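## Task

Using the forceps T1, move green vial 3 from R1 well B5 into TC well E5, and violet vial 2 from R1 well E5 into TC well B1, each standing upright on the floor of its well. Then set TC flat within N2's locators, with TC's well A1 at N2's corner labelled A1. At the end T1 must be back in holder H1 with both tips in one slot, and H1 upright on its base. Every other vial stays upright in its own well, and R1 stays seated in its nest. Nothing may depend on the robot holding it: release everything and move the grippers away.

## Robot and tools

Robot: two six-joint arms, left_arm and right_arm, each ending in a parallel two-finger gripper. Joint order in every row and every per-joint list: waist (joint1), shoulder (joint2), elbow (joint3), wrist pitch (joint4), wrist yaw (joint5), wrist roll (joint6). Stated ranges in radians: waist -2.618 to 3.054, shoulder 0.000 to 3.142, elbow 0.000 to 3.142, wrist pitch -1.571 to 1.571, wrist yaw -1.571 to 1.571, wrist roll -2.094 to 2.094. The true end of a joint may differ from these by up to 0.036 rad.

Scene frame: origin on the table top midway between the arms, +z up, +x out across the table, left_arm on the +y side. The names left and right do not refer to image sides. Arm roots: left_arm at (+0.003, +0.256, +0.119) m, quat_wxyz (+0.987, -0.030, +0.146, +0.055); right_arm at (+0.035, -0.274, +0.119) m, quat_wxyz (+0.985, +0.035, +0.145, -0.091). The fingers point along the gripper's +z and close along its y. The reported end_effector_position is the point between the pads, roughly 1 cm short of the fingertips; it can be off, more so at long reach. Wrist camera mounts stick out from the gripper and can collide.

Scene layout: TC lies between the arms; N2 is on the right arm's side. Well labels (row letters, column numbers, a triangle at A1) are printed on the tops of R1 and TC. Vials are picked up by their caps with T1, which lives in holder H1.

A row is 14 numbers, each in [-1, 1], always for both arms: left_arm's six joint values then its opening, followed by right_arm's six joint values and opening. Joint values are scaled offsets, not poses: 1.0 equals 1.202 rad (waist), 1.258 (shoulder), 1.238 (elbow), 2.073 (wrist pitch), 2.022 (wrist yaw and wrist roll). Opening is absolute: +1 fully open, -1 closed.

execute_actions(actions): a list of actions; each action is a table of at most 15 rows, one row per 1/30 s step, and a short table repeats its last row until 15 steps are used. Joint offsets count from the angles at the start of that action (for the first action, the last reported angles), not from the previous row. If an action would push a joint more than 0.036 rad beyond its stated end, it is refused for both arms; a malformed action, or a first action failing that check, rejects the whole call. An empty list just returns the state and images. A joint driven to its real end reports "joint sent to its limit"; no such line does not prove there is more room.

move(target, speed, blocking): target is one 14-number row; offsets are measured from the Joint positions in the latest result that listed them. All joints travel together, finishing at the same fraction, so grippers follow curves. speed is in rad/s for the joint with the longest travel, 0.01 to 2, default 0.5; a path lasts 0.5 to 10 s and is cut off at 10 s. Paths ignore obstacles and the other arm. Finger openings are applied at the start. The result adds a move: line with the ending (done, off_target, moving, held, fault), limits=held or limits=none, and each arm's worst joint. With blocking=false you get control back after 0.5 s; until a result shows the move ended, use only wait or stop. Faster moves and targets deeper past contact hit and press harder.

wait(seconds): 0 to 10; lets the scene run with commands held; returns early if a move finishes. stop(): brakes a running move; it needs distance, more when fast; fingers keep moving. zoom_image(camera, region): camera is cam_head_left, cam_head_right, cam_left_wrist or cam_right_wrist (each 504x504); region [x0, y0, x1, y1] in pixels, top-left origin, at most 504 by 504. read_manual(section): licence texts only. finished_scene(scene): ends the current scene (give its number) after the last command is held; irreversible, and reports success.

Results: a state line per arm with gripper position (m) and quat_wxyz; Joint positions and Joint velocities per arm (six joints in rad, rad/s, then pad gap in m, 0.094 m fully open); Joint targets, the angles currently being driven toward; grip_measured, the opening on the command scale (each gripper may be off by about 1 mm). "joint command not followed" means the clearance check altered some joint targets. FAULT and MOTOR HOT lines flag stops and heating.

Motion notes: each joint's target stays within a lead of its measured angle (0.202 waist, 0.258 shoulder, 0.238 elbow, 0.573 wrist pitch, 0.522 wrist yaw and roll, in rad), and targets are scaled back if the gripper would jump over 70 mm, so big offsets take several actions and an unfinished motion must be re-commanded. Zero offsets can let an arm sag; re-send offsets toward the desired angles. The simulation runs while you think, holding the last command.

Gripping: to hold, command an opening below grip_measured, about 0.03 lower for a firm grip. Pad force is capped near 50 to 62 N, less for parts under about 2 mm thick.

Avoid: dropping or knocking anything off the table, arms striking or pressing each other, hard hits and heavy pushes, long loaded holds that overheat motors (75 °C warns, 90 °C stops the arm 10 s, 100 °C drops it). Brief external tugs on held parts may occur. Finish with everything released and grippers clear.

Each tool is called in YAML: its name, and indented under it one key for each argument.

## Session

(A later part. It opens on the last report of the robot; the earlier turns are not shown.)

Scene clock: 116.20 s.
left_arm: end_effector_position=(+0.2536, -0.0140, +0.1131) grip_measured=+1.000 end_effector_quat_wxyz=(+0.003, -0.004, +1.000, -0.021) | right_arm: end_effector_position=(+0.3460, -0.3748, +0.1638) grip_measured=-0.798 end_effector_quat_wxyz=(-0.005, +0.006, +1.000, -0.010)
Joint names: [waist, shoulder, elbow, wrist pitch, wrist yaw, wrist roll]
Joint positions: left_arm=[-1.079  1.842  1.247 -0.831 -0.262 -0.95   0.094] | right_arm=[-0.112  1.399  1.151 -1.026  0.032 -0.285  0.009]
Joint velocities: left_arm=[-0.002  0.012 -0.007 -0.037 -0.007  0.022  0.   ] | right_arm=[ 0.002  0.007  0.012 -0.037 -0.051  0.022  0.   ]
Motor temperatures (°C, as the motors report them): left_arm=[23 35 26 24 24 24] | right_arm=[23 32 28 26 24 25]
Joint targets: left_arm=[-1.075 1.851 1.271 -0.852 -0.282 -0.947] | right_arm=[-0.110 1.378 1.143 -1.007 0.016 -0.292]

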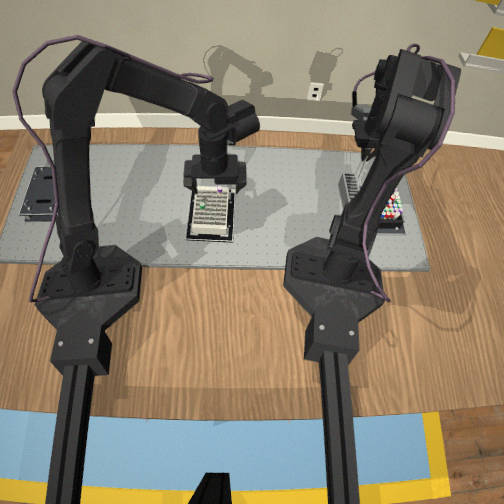

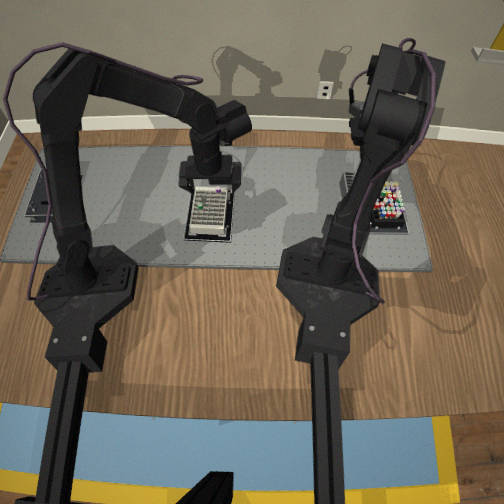

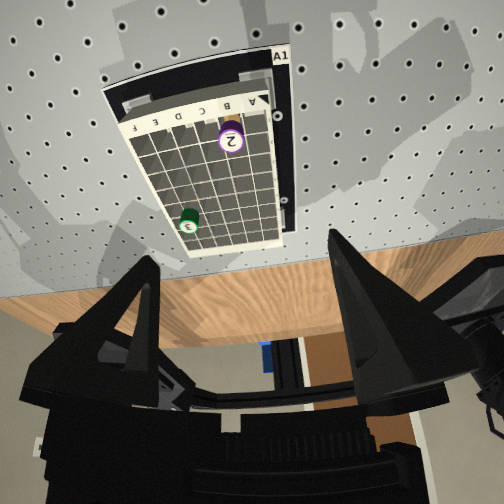

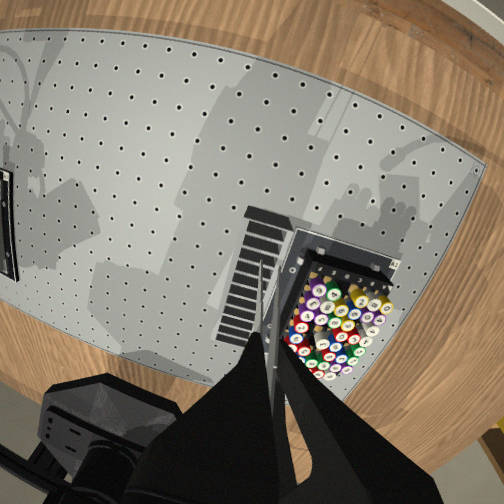

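execute_actions:
  actions: []

Scene clock: 116.90 s.
left_arm: end_effector_position=(+0.2535, -0.0114, +0.1129) grip_measured=+1.000 end_effector_quat_wxyz=(+0.003, -0.004, +1.000, -0.016) | right_arm: end_effector_position=(+0.3470, -0.3737, +0.1637) grip_measured=-0.798 end_effector_quat_wxyz=(-0.002, +0.006, +1.000, -0.007)
Joint names: [waist, shoulder, elbow, wrist pitch, wrist yaw, wrist roll]
Joint positions: left_arm=[-1.077  1.842  1.247 -0.84  -0.268 -0.95   0.094] | right_arm=[-0.112  1.399  1.151 -1.023  0.025 -0.285  0.009]
Joint velocities: left_arm=[-0.002  0.017 -0.007 -0.007  0.037 -0.066  0.   ] | right_arm=[-0.012  0.007 -0.007 -0.007 -0.022 -0.007 -0.001]
Motor temperatures (°C, as the motors report them): left_arm=[23 36 26 24 24 24] | right_arm=[23 32 28 26 24 25]
Joint targets: left_arm=[-1.075 1.851 1.271 -0.852 -0.283 -0.947] | right_arm=[-0.110 1.378 1.143 -1.007 0.016 -0.292]

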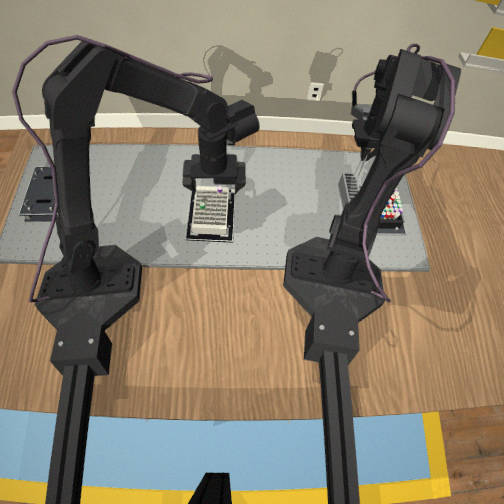

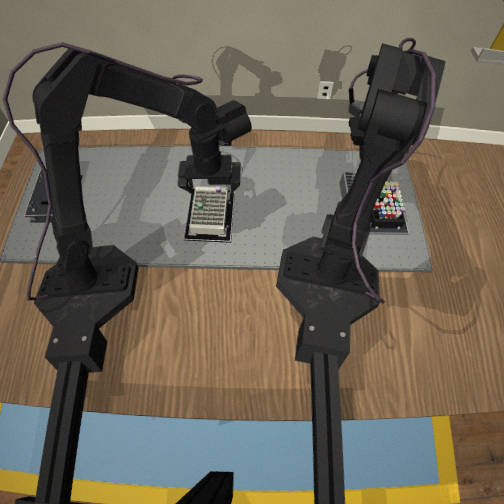

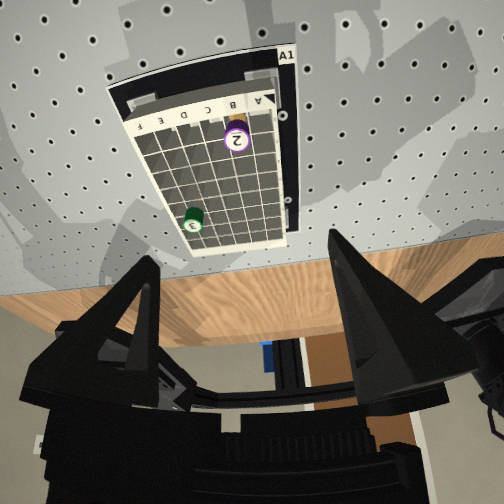

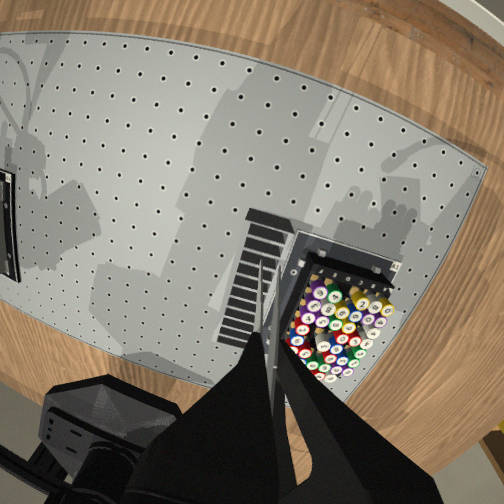

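zoom_image:
  camera: "cam_right_wrist"
  region: [200, 190, 340, 330]

zoom_image:
  camera: "cam_left_wrist"
  region: [90, 30, 370, 310]

Region (200, 190, 340, 330) of cam_right_wrist's 504x504 image, scaled by 3.600, with more detail than that image has.

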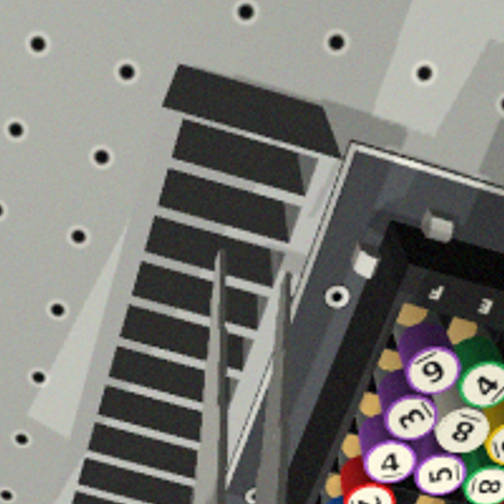

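Region (90, 30, 370, 310) of cam_left_wrist's 504x504 image, scaled by 1.800, with more detail than that image has.

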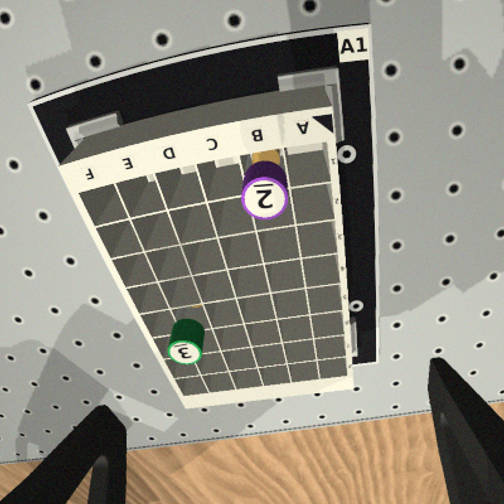

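execute_actions:
  actions:
    - [[0.0072,0.0169,-0.0283,0.0165,-0.014,0.0066,1,0.0133,-0.0095,-0.0299,0.0077,-0.0129,-0.0035,-0.8],[0.0097,0.0189,-0.0291,0.0217,-0.014,0.0088,1,0.0133,-0.0095,-0.0299,0.0077,-0.0129,-0.0035,-0.8],[0.0123,0.021,-0.0334,0.0268,-0.014,0.0109,1,0.0133,-0.0095,-0.0299,0.0169,-0.0129,-0.0035,-0.8],[0.0147,0.023,-0.0388,0.0306,-0.014,0.0125,1,0.0133,-0.0095,-0.0299,0.0169,-0.0129,-0.0035,-0.8],[0.0168,0.0248,-0.0439,0.0336,-0.014,0.0138,1,0.0133,-0.0095,-0.0299,0.0169,-0.0129,-0.0035,-0.8],[0.019,0.0266,-0.0489,0.0367,-0.014,0.0151,1,0.0133,-0.0095,-0.0299,0.0169,-0.0129,-0.0035,-0.8],[0.0212,0.0283,-0.0539,0.0398,-0.014,0.0164,1,0.0133,-0.0095,-0.0299,0.0169,-0.0129,-0.0035,-0.8],[0.0234,0.0301,-0.0589,0.0429,-0.014,0.0177,1,0.0133,-0.0095,-0.0299,0.0169,-0.0129,-0.0035,-0.8],[0.0255,0.0319,-0.0639,0.046,-0.014,0.019,1,0.0133,-0.0095,-0.0299,0.0169,-0.0129,-0.0035,-0.8],[0.0274,0.0334,-0.0682,0.0482,-0.014,0.0199,1,0.0133,-0.0095,-0.0299,0.0169,-0.0129,-0.0035,-0.8],[0.0283,0.0342,-0.0703,0.0484,-0.014,0.02,1,0.0133,-0.0095,-0.0299,0.0142,-0.0104,-0.0035,-0.8],[0.0283,0.0342,-0.0703,0.0473,-0.014,0.0195,1,0.0133,-0.0095,-0.0299,0.0142,-0.0104,-0.0035,-0.8],[0.0283,0.0342,-0.0703,0.0455,-0.0124,0.0188,1,0.0133,-0.0095,-0.0299,0.0142,-0.0104,-0.0035,-0.8],[0.0283,0.0342,-0.0703,0.0448,-0.0124,0.0185,1,0.0133,-0.0095,-0.0299,0.0142,-0.0104,-0.0035,-0.8],[0.0283,0.0342,-0.0703,0.042,-0.0124,0.0173,1,0.0133,-0.0095,-0.0299,0.0142,-0.0104,-0.0035,-0.8]]

zoom_image:
  camera: "cam_right_wrist"
  region: [200, 190, 340, 330]

zoom_image:
  camera: "cam_left_wrist"
  region: [90, 30, 370, 310]

Scene clock: 124.20 s.
left_arm: end_effector_position=(+0.2499, +0.0035, +0.0859) grip_measured=+1.000 end_effector_quat_wxyz=(-0.001, +0.000, +1.000, +0.004) | right_arm: end_effector_position=(+0.3441, -0.3680, +0.1578) grip_measured=-0.798 end_effector_quat_wxyz=(-0.005, +0.003, +1.000, +0.002)
Joint names: [waist, shoulder, elbow, wrist pitch, wrist yaw, wrist roll]
Joint positions: left_arm=[-1.047  1.871  1.175 -0.769 -0.281 -0.92   0.094] | right_arm=[-0.105  1.399  1.126 -1.009  0.01  -0.285  0.009]
Joint velocities: left_arm=[-0.017 -0.017 -0.012 -0.007  0.022  0.037  0.   ] | right_arm=[ 0.012 -0.002 -0.012  0.007 -0.037  0.066  0.001]
Motor temperatures (°C, as the motors report them): left_arm=[23 36 27 24 24 24] | right_arm=[23 32 28 26 24 25]
Joint targets: left_arm=[-1.043 1.885 1.160 -0.753 -0.293 -0.915] | right_arm=[-0.096 1.387 1.114 -0.994 0.004 -0.292]

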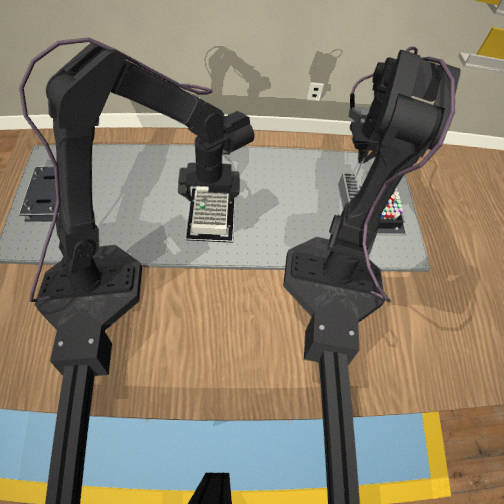

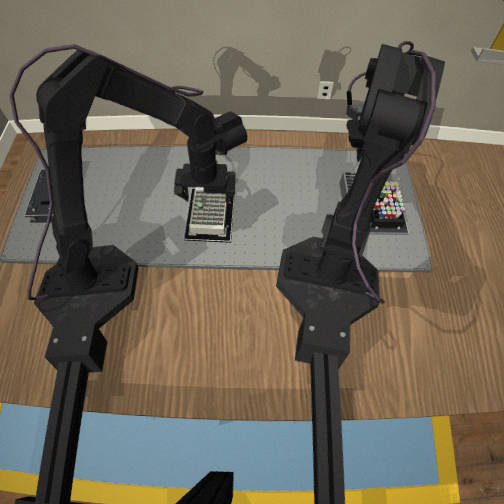

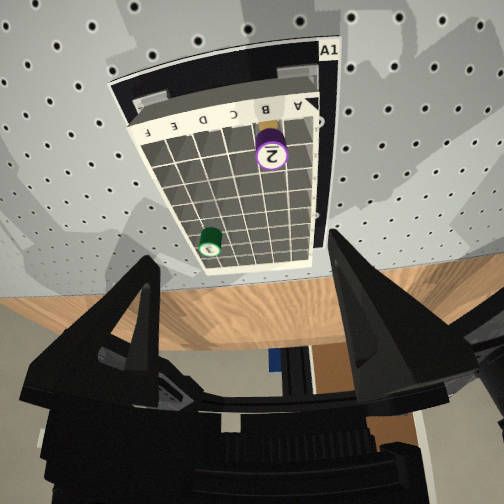

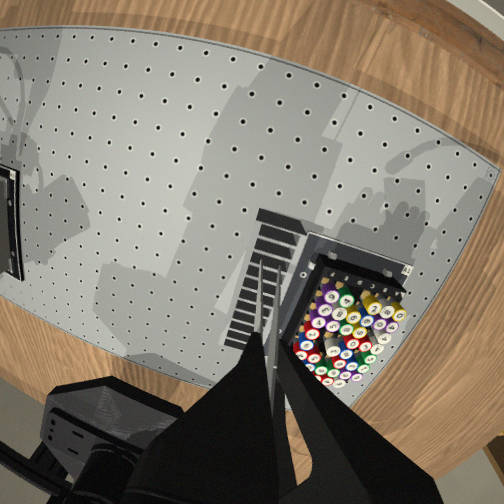

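Region (200, 190, 340, 330) of cam_right_wrist's 504x504 image, scaled by 3.600, with more detail than that image has.

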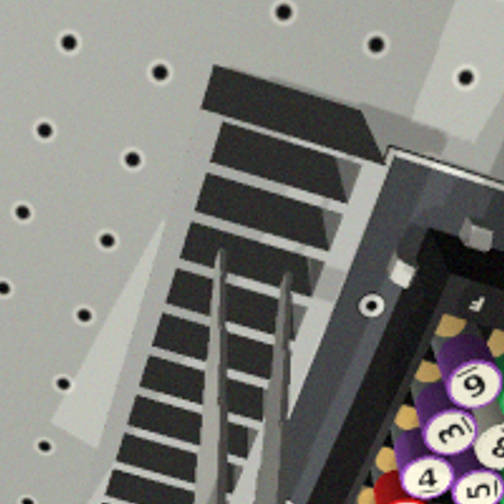

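Region (90, 30, 370, 310) of cam_left_wrist's 504x504 image, scaled by 1.800, with more detail than that image has.

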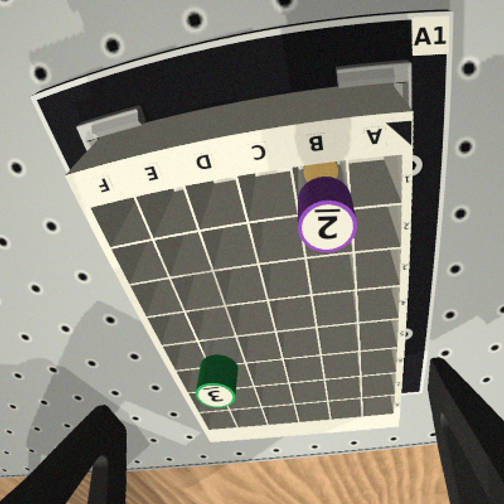

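execute_actions:
  actions:
    - [[0.0067,0.0207,-0.0242,0.0206,0.0089,0.0053,1,0.002,0.015,-0.0242,0.0192,0,-0.0035,-0.8],[0.0073,0.0212,-0.0242,0.0282,0.0089,0.0069,1,0.002,0.015,-0.0242,0.0263,0,-0.0035,-0.8],[0.0092,0.026,-0.0242,0.0356,0.0089,0.0085,1,0.002,0.0135,-0.0266,0.0331,0,-0.0035,-0.8],[0.0109,0.0304,-0.0248,0.0412,0.0089,0.0097,1,0.002,0.0145,-0.0315,0.0383,0,-0.0035,-0.8],[0.0125,0.0343,-0.0274,0.0457,0.0089,0.0107,1,0.002,0.0162,-0.036,0.0425,0,-0.0035,-0.8],[0.0141,0.0383,-0.03,0.0502,0.0089,0.0117,1,0.002,0.0181,-0.0405,0.0467,0,-0.0035,-0.8],[0.0157,0.0423,-0.0326,0.0547,0.0089,0.0127,1,0.002,0.0203,-0.045,0.0509,0,-0.0035,-0.8],[0.0172,0.0462,-0.0353,0.0592,0.0089,0.0136,1,0.002,0.0226,-0.0496,0.055,0,-0.0035,-0.8],[0.0188,0.0502,-0.0379,0.0638,0.0089,0.0146,1,0.002,0.0249,-0.0541,0.0592,0,-0.0035,-0.8],[0.0202,0.0536,-0.0401,0.067,0.0089,0.0153,1,0.002,0.0269,-0.0579,0.0622,0,-0.0035,-0.8],[0.0208,0.0552,-0.0412,0.0674,0.0089,0.0154,1,0.002,0.0278,-0.0598,0.0626,0,-0.0035,-0.8],[0.0208,0.0552,-0.0412,0.0657,0.0089,0.015,1,0.002,0.0278,-0.0598,0.061,0,-0.0035,-0.8],[0.0208,0.0552,-0.0412,0.0631,0.0089,0.0145,1,0.002,0.0278,-0.0598,0.0586,0,-0.0035,-0.8],[0.0208,0.0552,-0.0412,0.0621,0.0089,0.0143,1,0.002,0.0278,-0.0598,0.0577,0,-0.0035,-0.8],[0.0208,0.0552,-0.0412,0.0579,0.0089,0.0134,1,0.002,0.0278,-0.0598,0.0538,0,-0.0035,-0.8]]

zoom_image:
  camera: "cam_right_wrist"
  region: [200, 190, 340, 330]

zoom_image:
  camera: "cam_left_wrist"
  region: [90, 60, 390, 360]

Scene clock: 128.13 s.
left_arm: end_effector_position=(+0.2495, -0.0005, +0.0599) grip_measured=+1.000 end_effector_quat_wxyz=(-0.004, -0.001, +1.000, -0.005) | right_arm: end_effector_position=(+0.3445, -0.3678, +0.1357) grip_measured=-0.798 end_effector_quat_wxyz=(-0.002, +0.003, +1.000, +0.002)
Joint names: [waist, shoulder, elbow, wrist pitch, wrist yaw, wrist roll]
Joint positions: left_arm=[-1.025  1.927  1.14  -0.662 -0.263 -0.899  0.094] | right_arm=[-0.105  1.428  1.065 -0.914  0.01  -0.285  0.009]
Joint velocities: left_arm=[-0.007 -0.007 -0.017 -0.007 -0.037  0.081  0.   ] | right_arm=[ 0.012  0.002  0.017 -0.066 -0.066  0.037  0.   ]
Motor temperatures (°C, as the motors report them): left_arm=[23 37 27 24 24 24] | right_arm=[23 32 28 26 24 25]
Joint targets: left_arm=[-1.021 1.941 1.124 -0.648 -0.263 -0.893] | right_arm=[-0.103 1.434 1.052 -0.897 0.010 -0.292]

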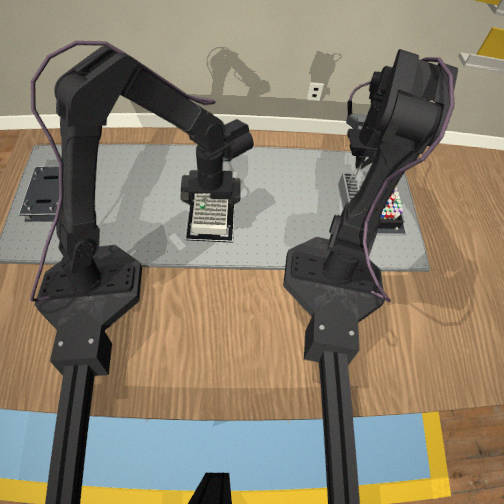

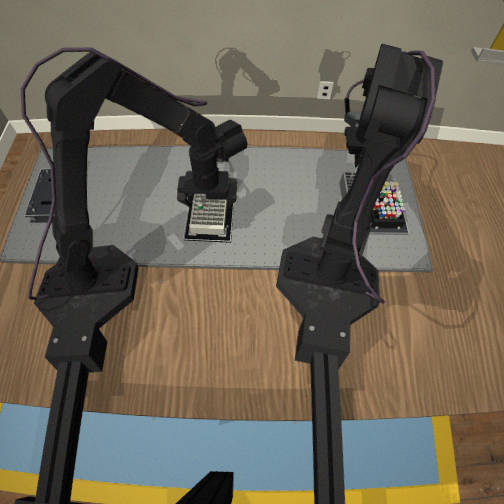

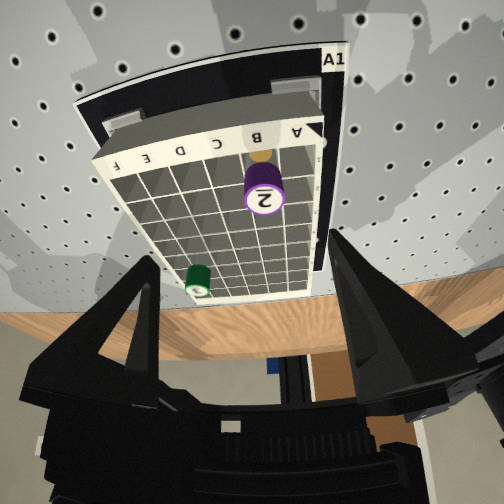

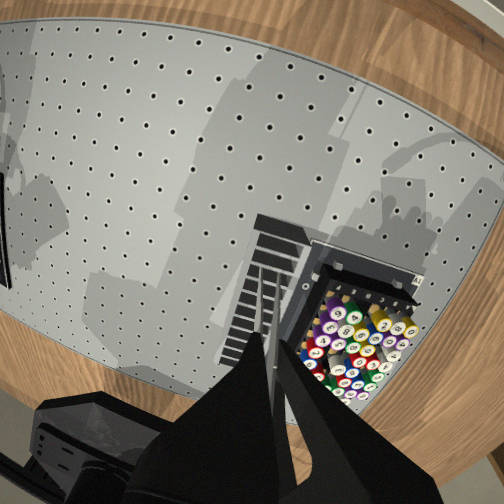

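Region (200, 190, 340, 330) of cam_right_wrist's 504x504 image, scaled by 3.600, with more detail than that image has.

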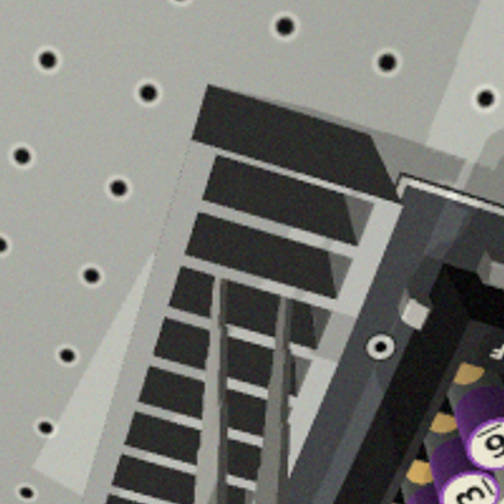

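Region (90, 60, 390, 360) of cam_left_wrist's 504x504 image, scaled by 1.680, with more detail than that image has.

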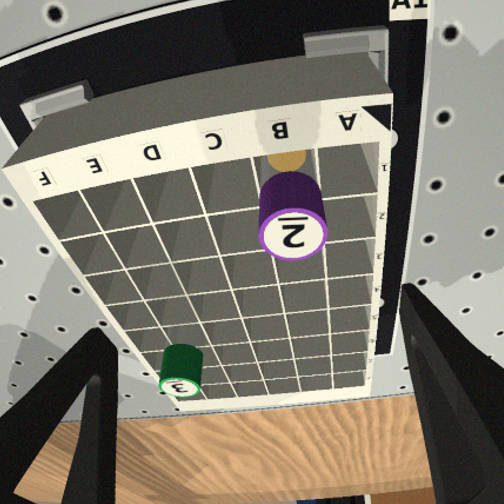

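zoom_image:
  camera: "cam_left_wrist"
  region: [120, 220, 220, 320]

zoom_image:
  camera: "cam_left_wrist"
  region: [280, 200, 380, 300]

Region (120, 220, 220, 320) of cam_left_wrist's 504x504 image, scaled by 5.040, with more detail than that image has.

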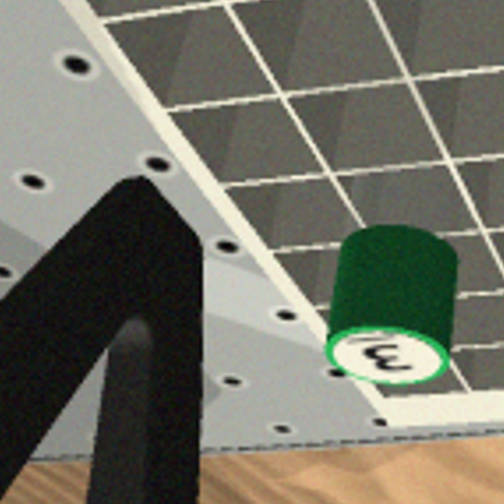

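Region (280, 200, 380, 300) of cam_left_wrist's 504x504 image, scaled by 5.040, with more detail than that image has.

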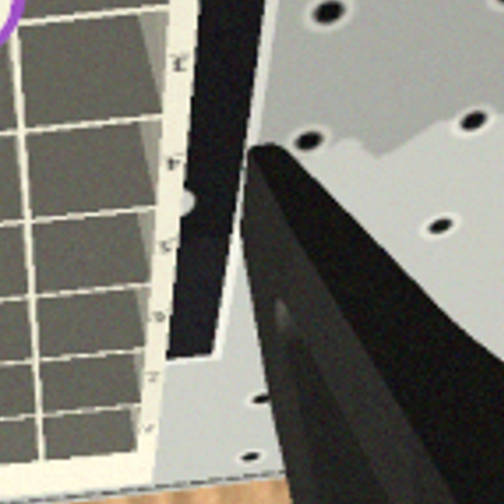

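execute_actions:
  actions:
    - [[0.0067,0.0207,-0.0226,0.0173,-0.0124,0.0052,1,0.002,0.0151,-0.0242,0.0211,0,-0.0035,-0.8],[0.0067,0.0216,-0.0226,0.0235,-0.0124,0.0066,1,0.002,0.0151,-0.0258,0.0312,0,-0.0035,-0.8],[0.0078,0.0266,-0.0218,0.0296,-0.0124,0.0079,1,0.002,0.0178,-0.033,0.0408,0,-0.0035,-0.8],[0.0091,0.0311,-0.0226,0.0341,-0.0124,0.0089,1,0.002,0.0216,-0.0396,0.0481,0,-0.0035,-0.8],[0.0103,0.0352,-0.0238,0.0378,-0.0124,0.0097,1,0.002,0.025,-0.0456,0.054,0,-0.0035,-0.8],[0.0115,0.0393,-0.0257,0.0415,-0.0124,0.0105,1,0.002,0.0285,-0.0516,0.0599,0,-0.0035,-0.8],[0.0127,0.0434,-0.0276,0.0452,-0.0124,0.0113,1,0.002,0.032,-0.0576,0.0658,0,-0.0035,-0.8],[0.0139,0.0475,-0.0295,0.0489,-0.0124,0.0121,1,0.002,0.0355,-0.0635,0.0717,0,-0.0035,-0.8],[0.0151,0.0516,-0.0313,0.0526,-0.0124,0.0129,1,0.002,0.0389,-0.0695,0.0776,0,-0.0035,-0.8],[0.0161,0.0551,-0.0329,0.0552,-0.0124,0.0135,1,0.002,0.0419,-0.0747,0.0818,0,-0.0035,-0.8],[0.0166,0.0568,-0.0337,0.0555,-0.0124,0.0136,1,0.002,0.0433,-0.0771,0.0823,0,-0.0035,-0.8],[0.0166,0.0568,-0.0337,0.0542,-0.0124,0.0133,0.93,0.002,0.0433,-0.0771,0.0802,0,-0.0035,-0.8],[0.0166,0.0568,-0.0337,0.052,-0.0109,0.0128,0.88,0.002,0.0433,-0.0771,0.0768,0,-0.0035,-0.8],[0.0166,0.0568,-0.0337,0.0512,-0.0109,0.0126,0.84,0.002,0.0433,-0.0771,0.0754,0,-0.0035,-0.8],[0.0166,0.0568,-0.0337,0.0478,-0.0109,0.0119,0.79,0.002,0.0433,-0.0771,0.0699,0,-0.0035,-0.8]]

zoom_image:
  camera: "cam_right_wrist"
  region: [190, 200, 350, 360]

Scene clock: 132.10 s.
left_arm: end_effector_position=(+0.2502, +0.0010, +0.0362) grip_measured=+0.821 end_effector_quat_wxyz=(+0.001, +0.000, +1.000, +0.001) | right_arm: end_effector_position=(+0.3425, -0.3669, +0.1054) grip_measured=-0.798 end_effector_quat_wxyz=(-0.001, +0.003, +1.000, +0.001)
Joint names: [waist, shoulder, elbow, wrist pitch, wrist yaw, wrist roll]
Joint positions: left_arm=[-1.009  1.984  1.115 -0.577 -0.275 -0.88   0.086] | right_arm=[-0.105  1.474  0.986 -0.786  0.01  -0.285  0.009]
Joint velocities: left_arm=[ 0.007 -0.002 -0.002 -0.007 -0.037 -0.037 -0.026] | right_arm=[ 0.007 -0.012 -0.007  0.066  0.066  0.051 -0.001]
Motor temperatures (°C, as the motors report them): left_arm=[23 37 27 24 24 24] | right_arm=[23 32 27 26 24 25]
Joint targets: left_arm=[-1.005 1.998 1.099 -0.563 -0.285 -0.875] | right_arm=[-0.103 1.483 0.970 -0.769 0.010 -0.292]

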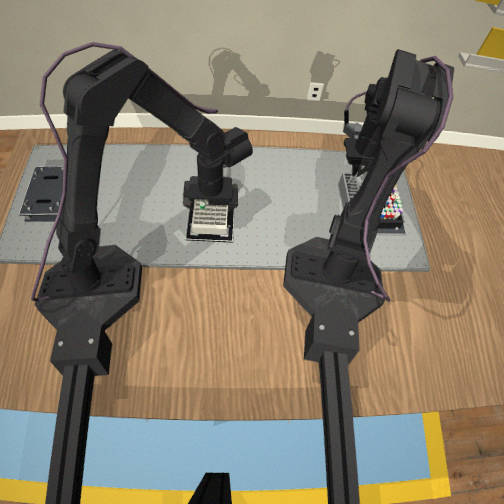

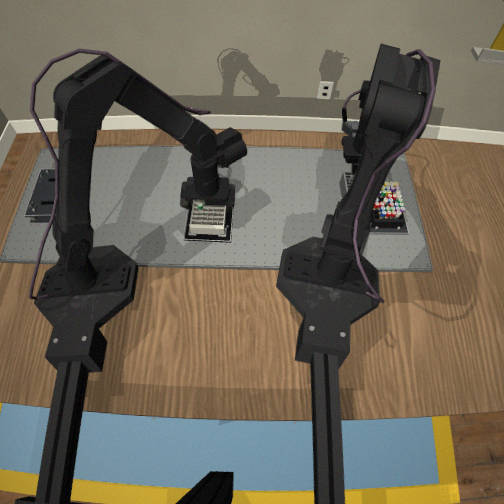

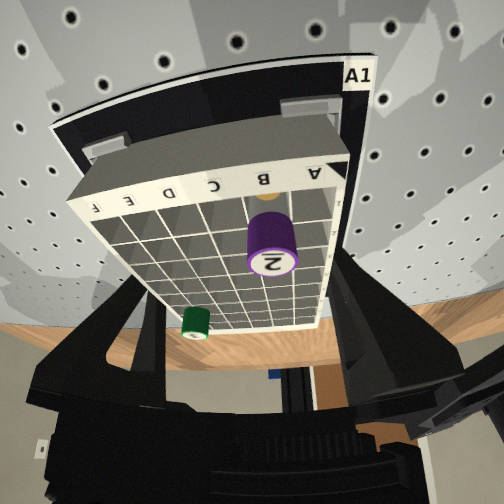

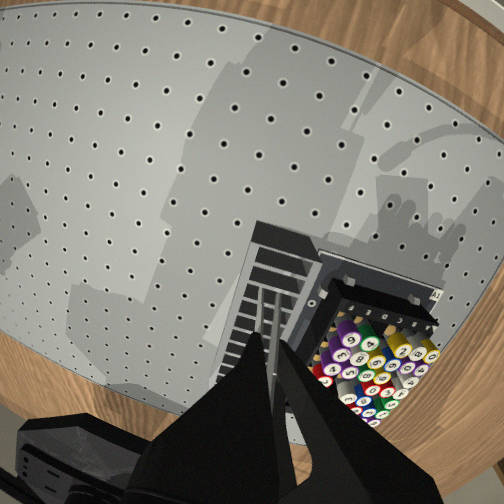

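Region (190, 200, 350, 360) of cam_right_wrist's 504x504 image, scaled by 3.150, with more detail than that image has.

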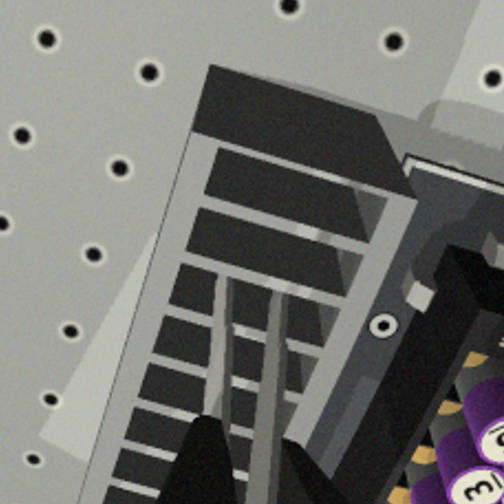

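execute_actions:
  actions: []

zoom_image:
  camera: "cam_left_wrist"
  region: [40, 40, 400, 240]

Scene clock: 132.23 s.
left_arm: end_effector_position=(+0.2503, +0.0009, +0.0362) grip_measured=+0.817 end_effector_quat_wxyz=(+0.001, +0.000, +1.000, +0.000) | right_arm: end_effector_position=(+0.3426, -0.3669, +0.1054) grip_measured=-0.798 end_effector_quat_wxyz=(-0.001, +0.003, +1.000, +0.001)
Joint names: [waist, shoulder, elbow, wrist pitch, wrist yaw, wrist roll]
Joint positions: left_arm=[-1.009  1.984  1.115 -0.577 -0.275 -0.88   0.085] | right_arm=[-0.105  1.474  0.986 -0.785  0.01  -0.285  0.009]
Joint velocities: left_arm=[-0.037 -0.007  0.002 -0.037  0.022  0.037  0.   ] | right_arm=[-0.007 -0.002  0.002 -0.051 -0.037  0.022  0.   ]
Motor temperatures (°C, as the motors report them): left_arm=[23 37 27 24 24 24] | right_arm=[23 32 27 26 24 25]
Joint targets: left_arm=[-1.005 1.998 1.099 -0.563 -0.285 -0.875] | right_arm=[-0.103 1.483 0.970 -0.770 0.010 -0.292]

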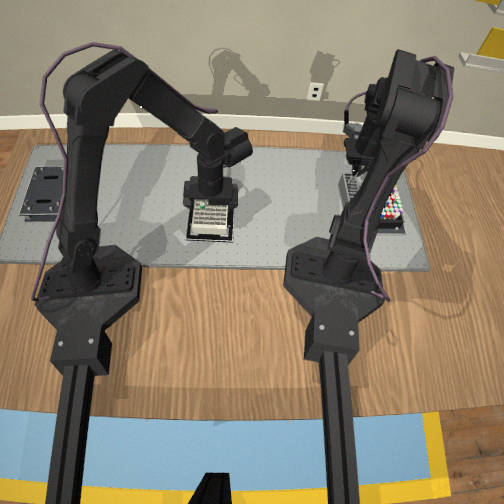

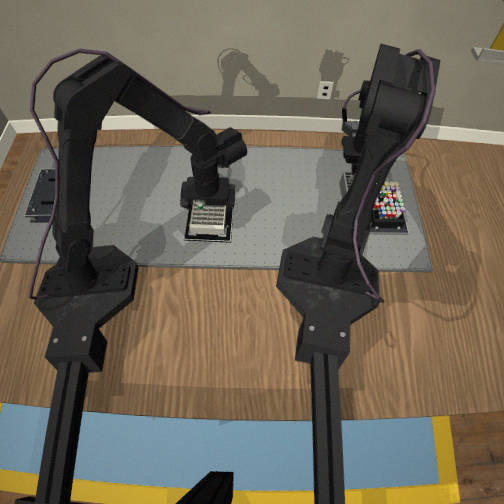

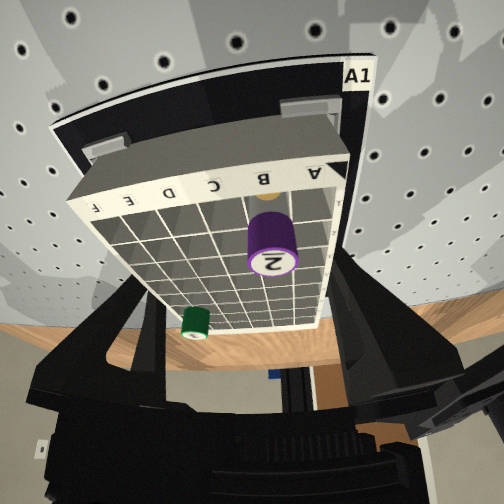

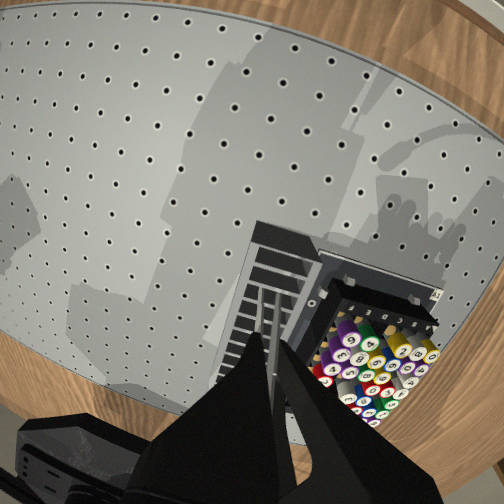

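Region (40, 40, 400, 240) of cam_left_wrist's 504x504 image, scaled by 1.400, with more detail than that image has.

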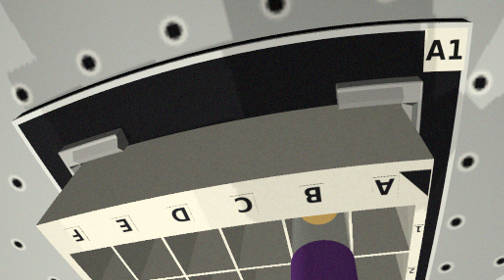

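execute_actions:
  actions:
    - [[-0.0025,-0.0254,0.0032,-0.0101,0.0026,0.0015,0.78,0,-0.007,0.007,0,0,0,-0.78],[-0.0025,-0.0254,0.0032,-0.0134,0.0045,0.0015,0.78,0,-0.007,0.007,0,0,0,-0.76],[-0.0025,-0.0277,0.0032,-0.0176,0.0068,0.0015,0.78,0,-0.007,0.007,0,0,0,-0.74],[-0.0025,-0.0335,0.0032,-0.0223,0.0097,0.0015,0.78,0,-0.007,0.007,0,0,0,-0.72],[-0.0025,-0.0402,0.0032,-0.0274,0.0127,0.0015,0.78,0,-0.007,0.007,0,0,0,-0.7],[-0.0025,-0.0482,0.0032,-0.0334,0.0154,0.0015,0.78,0,-0.007,0.007,0,0,0,-0.67],[0.0067,-0.0572,0.0032,-0.0393,0.0169,0.0015,0.78,0,-0.007,0.007,0,0,0,-0.64],[0.0151,-0.0673,0.0032,-0.0445,0.0162,0.0162,0.78,0,-0.007,0.007,0,0,0,-0.6],[0.0302,-0.0785,0.0032,-0.0484,0.0155,0.0323,0.78,0,-0.007,0.007,0,0,0,-0.55],[0.0501,-0.0909,0.0032,-0.0515,0.0157,0.0513,0.78,0,-0.007,0.007,0,0,0,-0.5],[0.075,-0.1021,0.0032,-0.0544,0.0164,0.0731,0.78,0,-0.007,0.007,0,0,0,-0.45],[0.1048,-0.1134,0.0032,-0.057,0.0172,0.0978,0.78,0,-0.007,0.007,0,0,0,-0.4],[0.1396,-0.1246,0.0032,-0.0596,0.0195,0.1254,0.78,0,-0.007,0.007,0,0,0,-0.35],[0.1792,-0.1358,0.0032,-0.0627,0.0235,0.1558,0.78,0,-0.007,0.007,0,0,0,-0.3],[0.2238,-0.147,0.0032,-0.0659,0.0295,0.189,0.78,0,-0.007,0.007,0,0,0,-0.3]]
    - [[0.1718,-0.063,0.0339,-0.0289,0.024,0.1661,0.78,0,-0.0327,0.049,-0.0503,0,0,-0.3],[0.2262,-0.0742,0.0339,-0.0322,0.0325,0.2051,0.78,0,-0.0428,0.0667,-0.0755,0,0,-0.3],[0.2754,-0.0854,0.0347,-0.0355,0.0414,0.2337,0.78,0,-0.0537,0.0858,-0.0997,0,0,-0.3],[0.3245,-0.0966,0.0372,-0.0388,0.05,0.2623,0.78,0,-0.0635,0.1029,-0.1179,0,0,-0.3],[0.3737,-0.1078,0.0409,-0.0421,0.059,0.291,0.78,0,-0.0726,0.1187,-0.1327,0,0,-0.3],[0.4229,-0.119,0.0446,-0.0453,0.0672,0.3196,0.78,0,-0.0816,0.1344,-0.1475,0,0,-0.3],[0.4721,-0.1302,0.0483,-0.0486,0.0754,0.3482,0.78,0,-0.0906,0.1501,-0.1623,0,0,-0.3],[0.5213,-0.1391,0.052,-0.0519,0.084,0.3768,0.78,0,-0.0996,0.1658,-0.1771,0,0,-0.3],[0.5705,-0.1468,0.0557,-0.0552,0.0932,0.4054,0.78,0,-0.1086,0.1816,-0.1919,0,0,-0.3],[0.6197,-0.1535,0.0595,-0.0585,0.102,0.434,0.78,0,-0.1163,0.1951,-0.2025,0,0,-0.3],[0.6688,-0.159,0.061,-0.06,0.1107,0.4626,0.78,0,-0.12,0.2015,-0.2038,0,0,-0.3],[0.718,-0.1634,0.061,-0.0607,0.1196,0.4912,0.78,0,-0.12,0.2015,-0.1984,0,0,-0.3],[0.7672,-0.1667,0.061,-0.0608,0.1289,0.5198,0.78,0,-0.12,0.2015,-0.1898,0,0,-0.3],[0.8164,-0.1689,0.061,-0.0605,0.1378,0.5484,0.78,0,-0.12,0.2015,-0.1863,0,0,-0.3],[0.8656,-0.17,0.061,-0.0602,0.1466,0.5771,0.78,0,-0.12,0.2015,-0.1727,0,0,-0.3]]
    - [[0.2047,-0.025,0.012,-0.0142,0.0604,0.1927,0.78,0,-0.0095,0.012,0,0,0,-0.3],[0.2539,-0.0238,0.012,-0.0152,0.069,0.2213,0.78,0,-0.0095,0.012,0,0,0,-0.3],[0.3031,-0.0238,0.012,-0.0162,0.0768,0.2499,0.78,0,-0.0095,0.012,0,0,0,-0.3],[0.3421,-0.0238,0.012,-0.0171,0.0826,0.2652,0.78,0,-0.0095,0.012,0,0,0,-0.3],[0.3762,-0.0238,0.012,-0.0181,0.086,0.2777,0.78,0,-0.0095,0.012,0,0,0,-0.3],[0.4055,-0.0238,0.012,-0.0191,0.0886,0.2874,0.78,0,-0.0095,0.012,0,0,0,-0.3],[0.4298,-0.0238,0.012,-0.02,0.0904,0.2942,0.78,0,-0.0095,0.012,0,0,0,-0.3],[0.4491,-0.0238,0.012,-0.021,0.0914,0.2981,0.78,0,-0.0095,0.012,0,0,0,-0.3],[0.4636,-0.0238,0.012,-0.0219,0.0915,0.2991,0.78,0,-0.0095,0.012,0,0,0,-0.3],[0.4731,-0.0238,0.012,-0.0229,0.0908,0.2973,0.78,0,-0.0095,0.012,0,0,0,-0.3],[0.4778,-0.0238,0.012,-0.0223,0.0896,0.2927,0.78,0,-0.0095,0.012,0,0,0,-0.3],[0.4775,-0.0238,0.012,-0.0204,0.0875,0.2851,0.78,0,-0.0095,0.012,0,0,0,-0.3],[0.4739,-0.0238,0.012,-0.0204,0.0845,0.2748,0.78,0,-0.0095,0.012,0,0,0,-0.3],[0.4739,-0.0238,0.012,-0.0204,0.0845,0.2748,0.78,0,-0.0095,0.012,0,0,0,-0.3],[0.4739,-0.0238,0.012,-0.0204,0.0845,0.2748,0.78,0,-0.0095,0.012,0,0,0,-0.3]]

Scene clock: 142.17 s.
left_arm: end_effector_position=(+0.2871, +0.4982, +0.1034) grip_measured=+0.817 end_effector_quat_wxyz=(+0.012, +0.005, +1.000, +0.023) | right_arm: end_effector_position=(+0.3438, -0.3683, +0.1951) grip_measured=-0.302 end_effector_quat_wxyz=(+0.008, +0.003, +1.000, -0.002)
Joint names: [waist, shoulder, elbow, wrist pitch, wrist yaw, wrist roll]
Joint positions: left_arm=[ 0.67   1.661  1.171 -0.771  0.132  0.765  0.085] | right_arm=[-0.105  1.337  1.211 -1.128  0.01  -0.285  0.033]
Joint velocities: left_arm=[-0.051 -0.007  0.002 -0.022  0.095  0.037 -0.001] | right_arm=[ 0.012 -0.002  0.002 -0.022 -0.051  0.051  0.   ]
Motor temperatures (°C, as the motors report them): left_arm=[23 38 26 24 24 24] | right_arm=[23 31 27 26 24 25]
Joint targets: left_arm=[0.661 1.633 1.186 -0.788 0.162 0.779] | right_arm=[-0.105 1.325 1.225 -1.128 0.010 -0.285]

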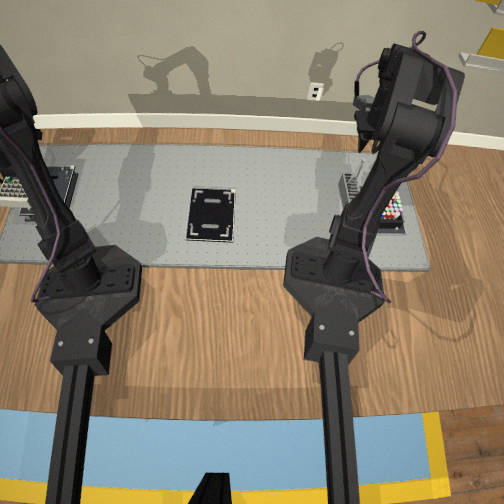

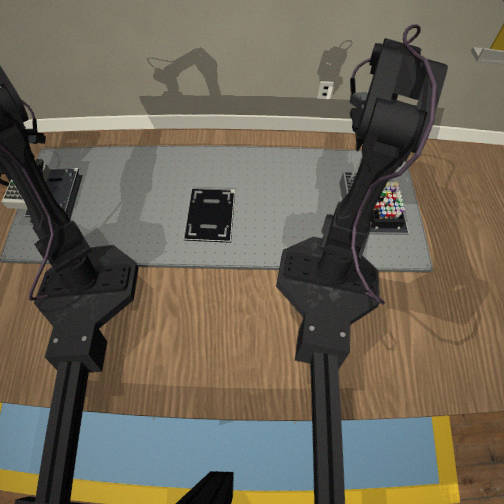

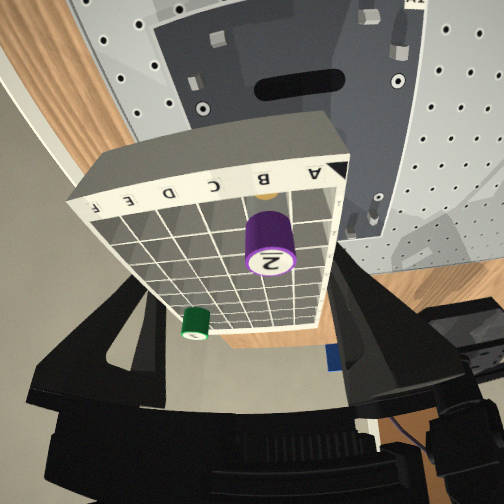

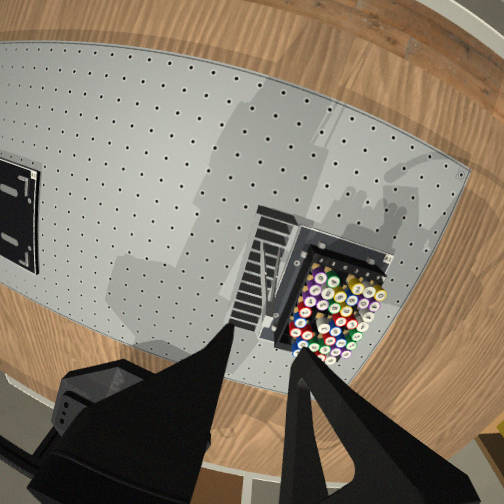

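execute_actions:
  actions: []

zoom_image:
  camera: "cam_right_wrist"
  region: [200, 190, 400, 390]

zoom_image:
  camera: "cam_left_wrist"
  region: [130, 0, 450, 260]

Scene clock: 142.30 s.
left_arm: end_effector_position=(+0.2886, +0.4955, +0.1032) grip_measured=+0.817 end_effector_quat_wxyz=(+0.014, +0.009, +1.000, +0.018) | right_arm: end_effector_position=(+0.3438, -0.3683, +0.1951) grip_measured=-0.302 end_effector_quat_wxyz=(+0.008, +0.003, +1.000, -0.002)
Joint names: [waist, shoulder, elbow, wrist pitch, wrist yaw, wrist roll]
Joint positions: left_arm=[ 0.667  1.661  1.171 -0.774  0.142  0.77   0.085] | right_arm=[-0.105  1.337  1.211 -1.128  0.01  -0.285  0.033]
Joint velocities: left_arm=[ 0.007 -0.012 -0.022 -0.081  0.051 -0.022  0.   ] | right_arm=[ 0.002  0.002 -0.002  0.007  0.037 -0.051 -0.   ]
Motor temperatures (°C, as the motors report them): left_arm=[23 38 26 24 24 24] | right_arm=[23 31 27 26 24 25]
Joint targets: left_arm=[0.661 1.633 1.186 -0.788 0.162 0.779] | right_arm=[-0.105 1.325 1.225 -1.128 0.010 -0.285]

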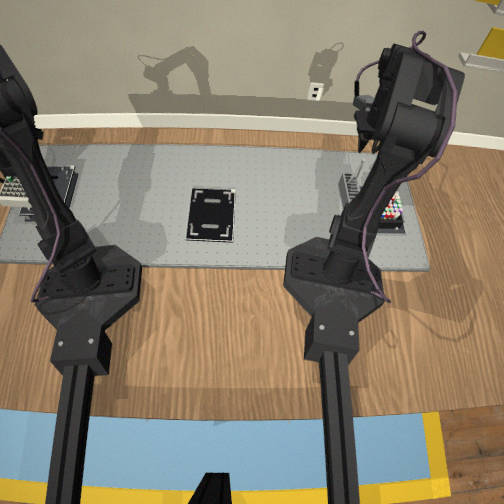

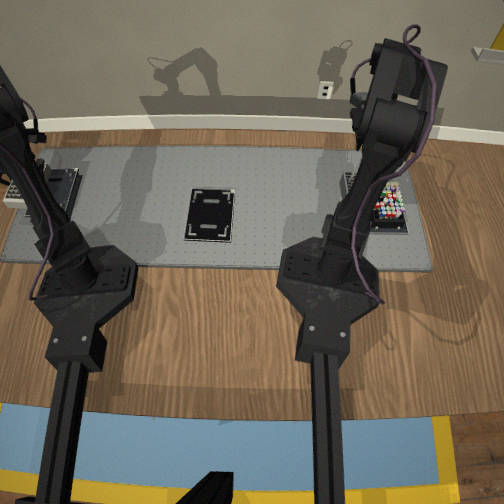

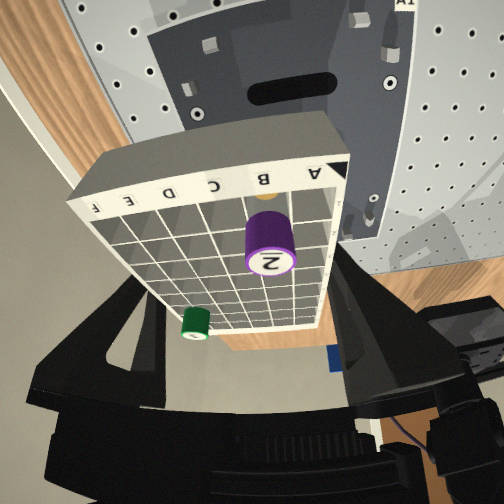

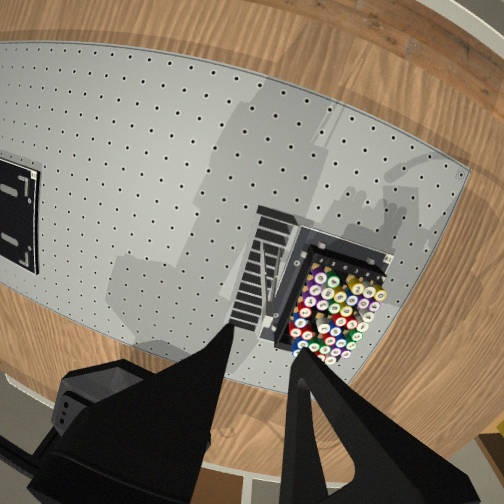

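Region (200, 190, 400, 390) of cam_right_wrist's 504x504 image, scaled by 2.520, with more detail than that image has.

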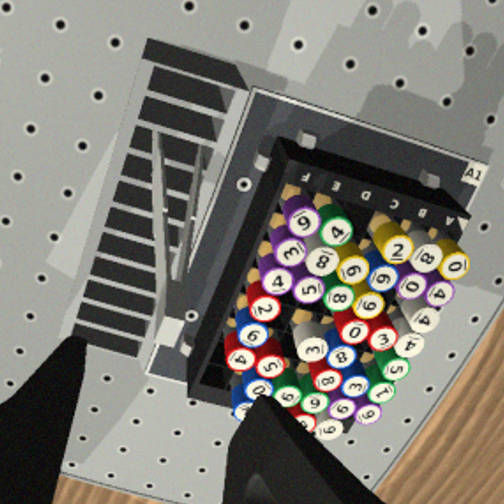

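Region (130, 0, 450, 260) of cam_left_wrist's 504x504 image, scaled by 1.575, with more detail than that image has; it fills the top 410 rows of this view, and the rest is white.

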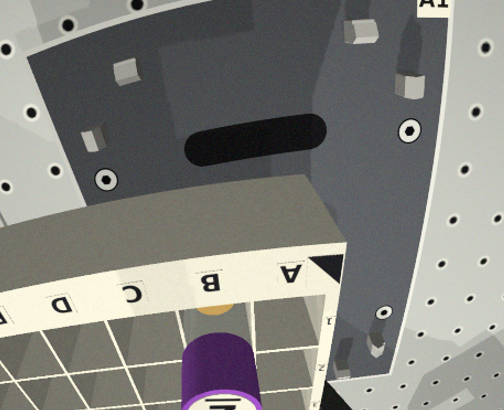

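execute_actions:
  actions: []

Scene clock: 142.70 s.
left_arm: end_effector_position=(+0.2889, +0.4948, +0.1032) grip_measured=+0.817 end_effector_quat_wxyz=(+0.015, +0.011, +1.000, +0.016) | right_arm: end_effector_position=(+0.3438, -0.3683, +0.1951) grip_measured=-0.302 end_effector_quat_wxyz=(+0.008, +0.003, +1.000, -0.002)
Joint names: [waist, shoulder, elbow, wrist pitch, wrist yaw, wrist roll]
Joint positions: left_arm=[ 0.667  1.661  1.171 -0.775  0.146  0.774  0.085] | right_arm=[-0.105  1.337  1.211 -1.128  0.01  -0.285  0.033]
Joint velocities: left_arm=[-0.032 -0.002  0.007  0.081  0.022 -0.066 -0.001] | right_arm=[ 0.002 -0.017  0.007 -0.022  0.007 -0.007 -0.001]
Motor temperatures (°C, as the motors report them): left_arm=[23 38 27 24 24 24] | right_arm=[23 31 27 26 24 25]
Joint targets: left_arm=[0.661 1.633 1.186 -0.788 0.162 0.780] | right_arm=[-0.105 1.325 1.225 -1.128 0.010 -0.285]

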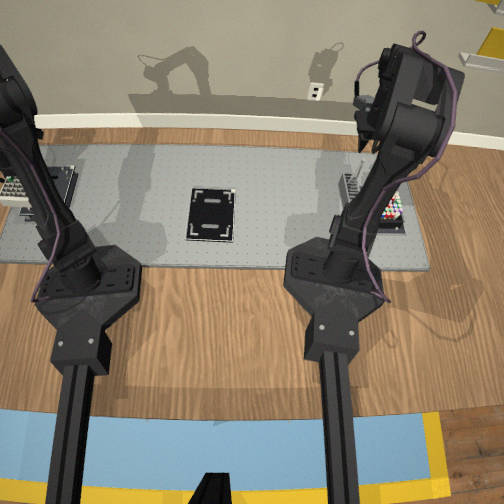

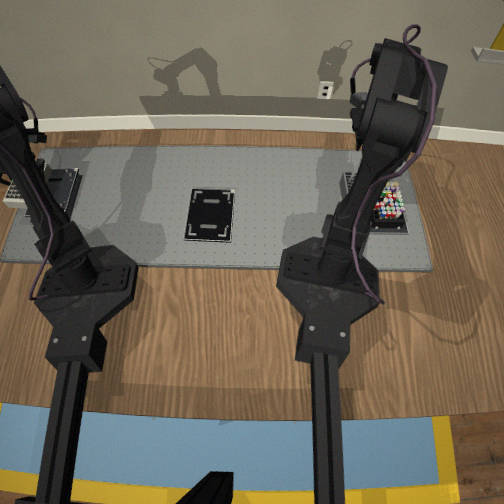

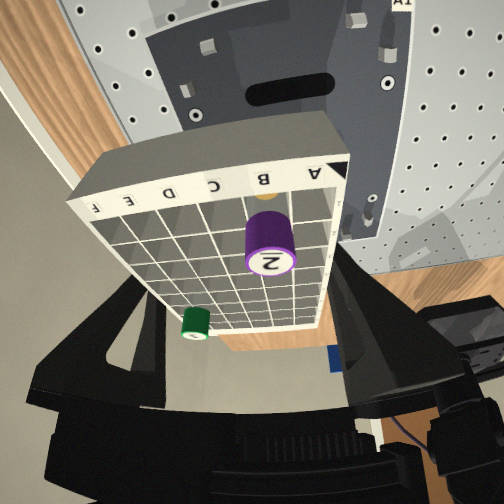

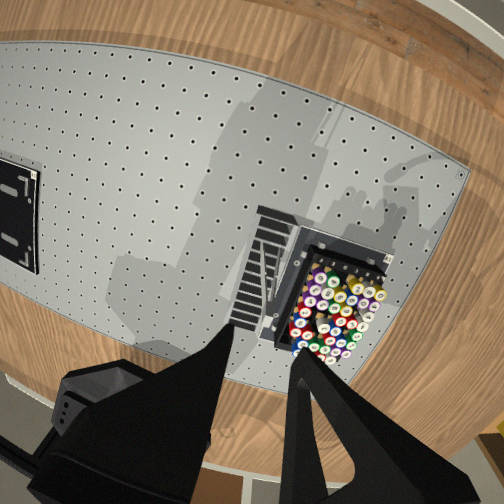

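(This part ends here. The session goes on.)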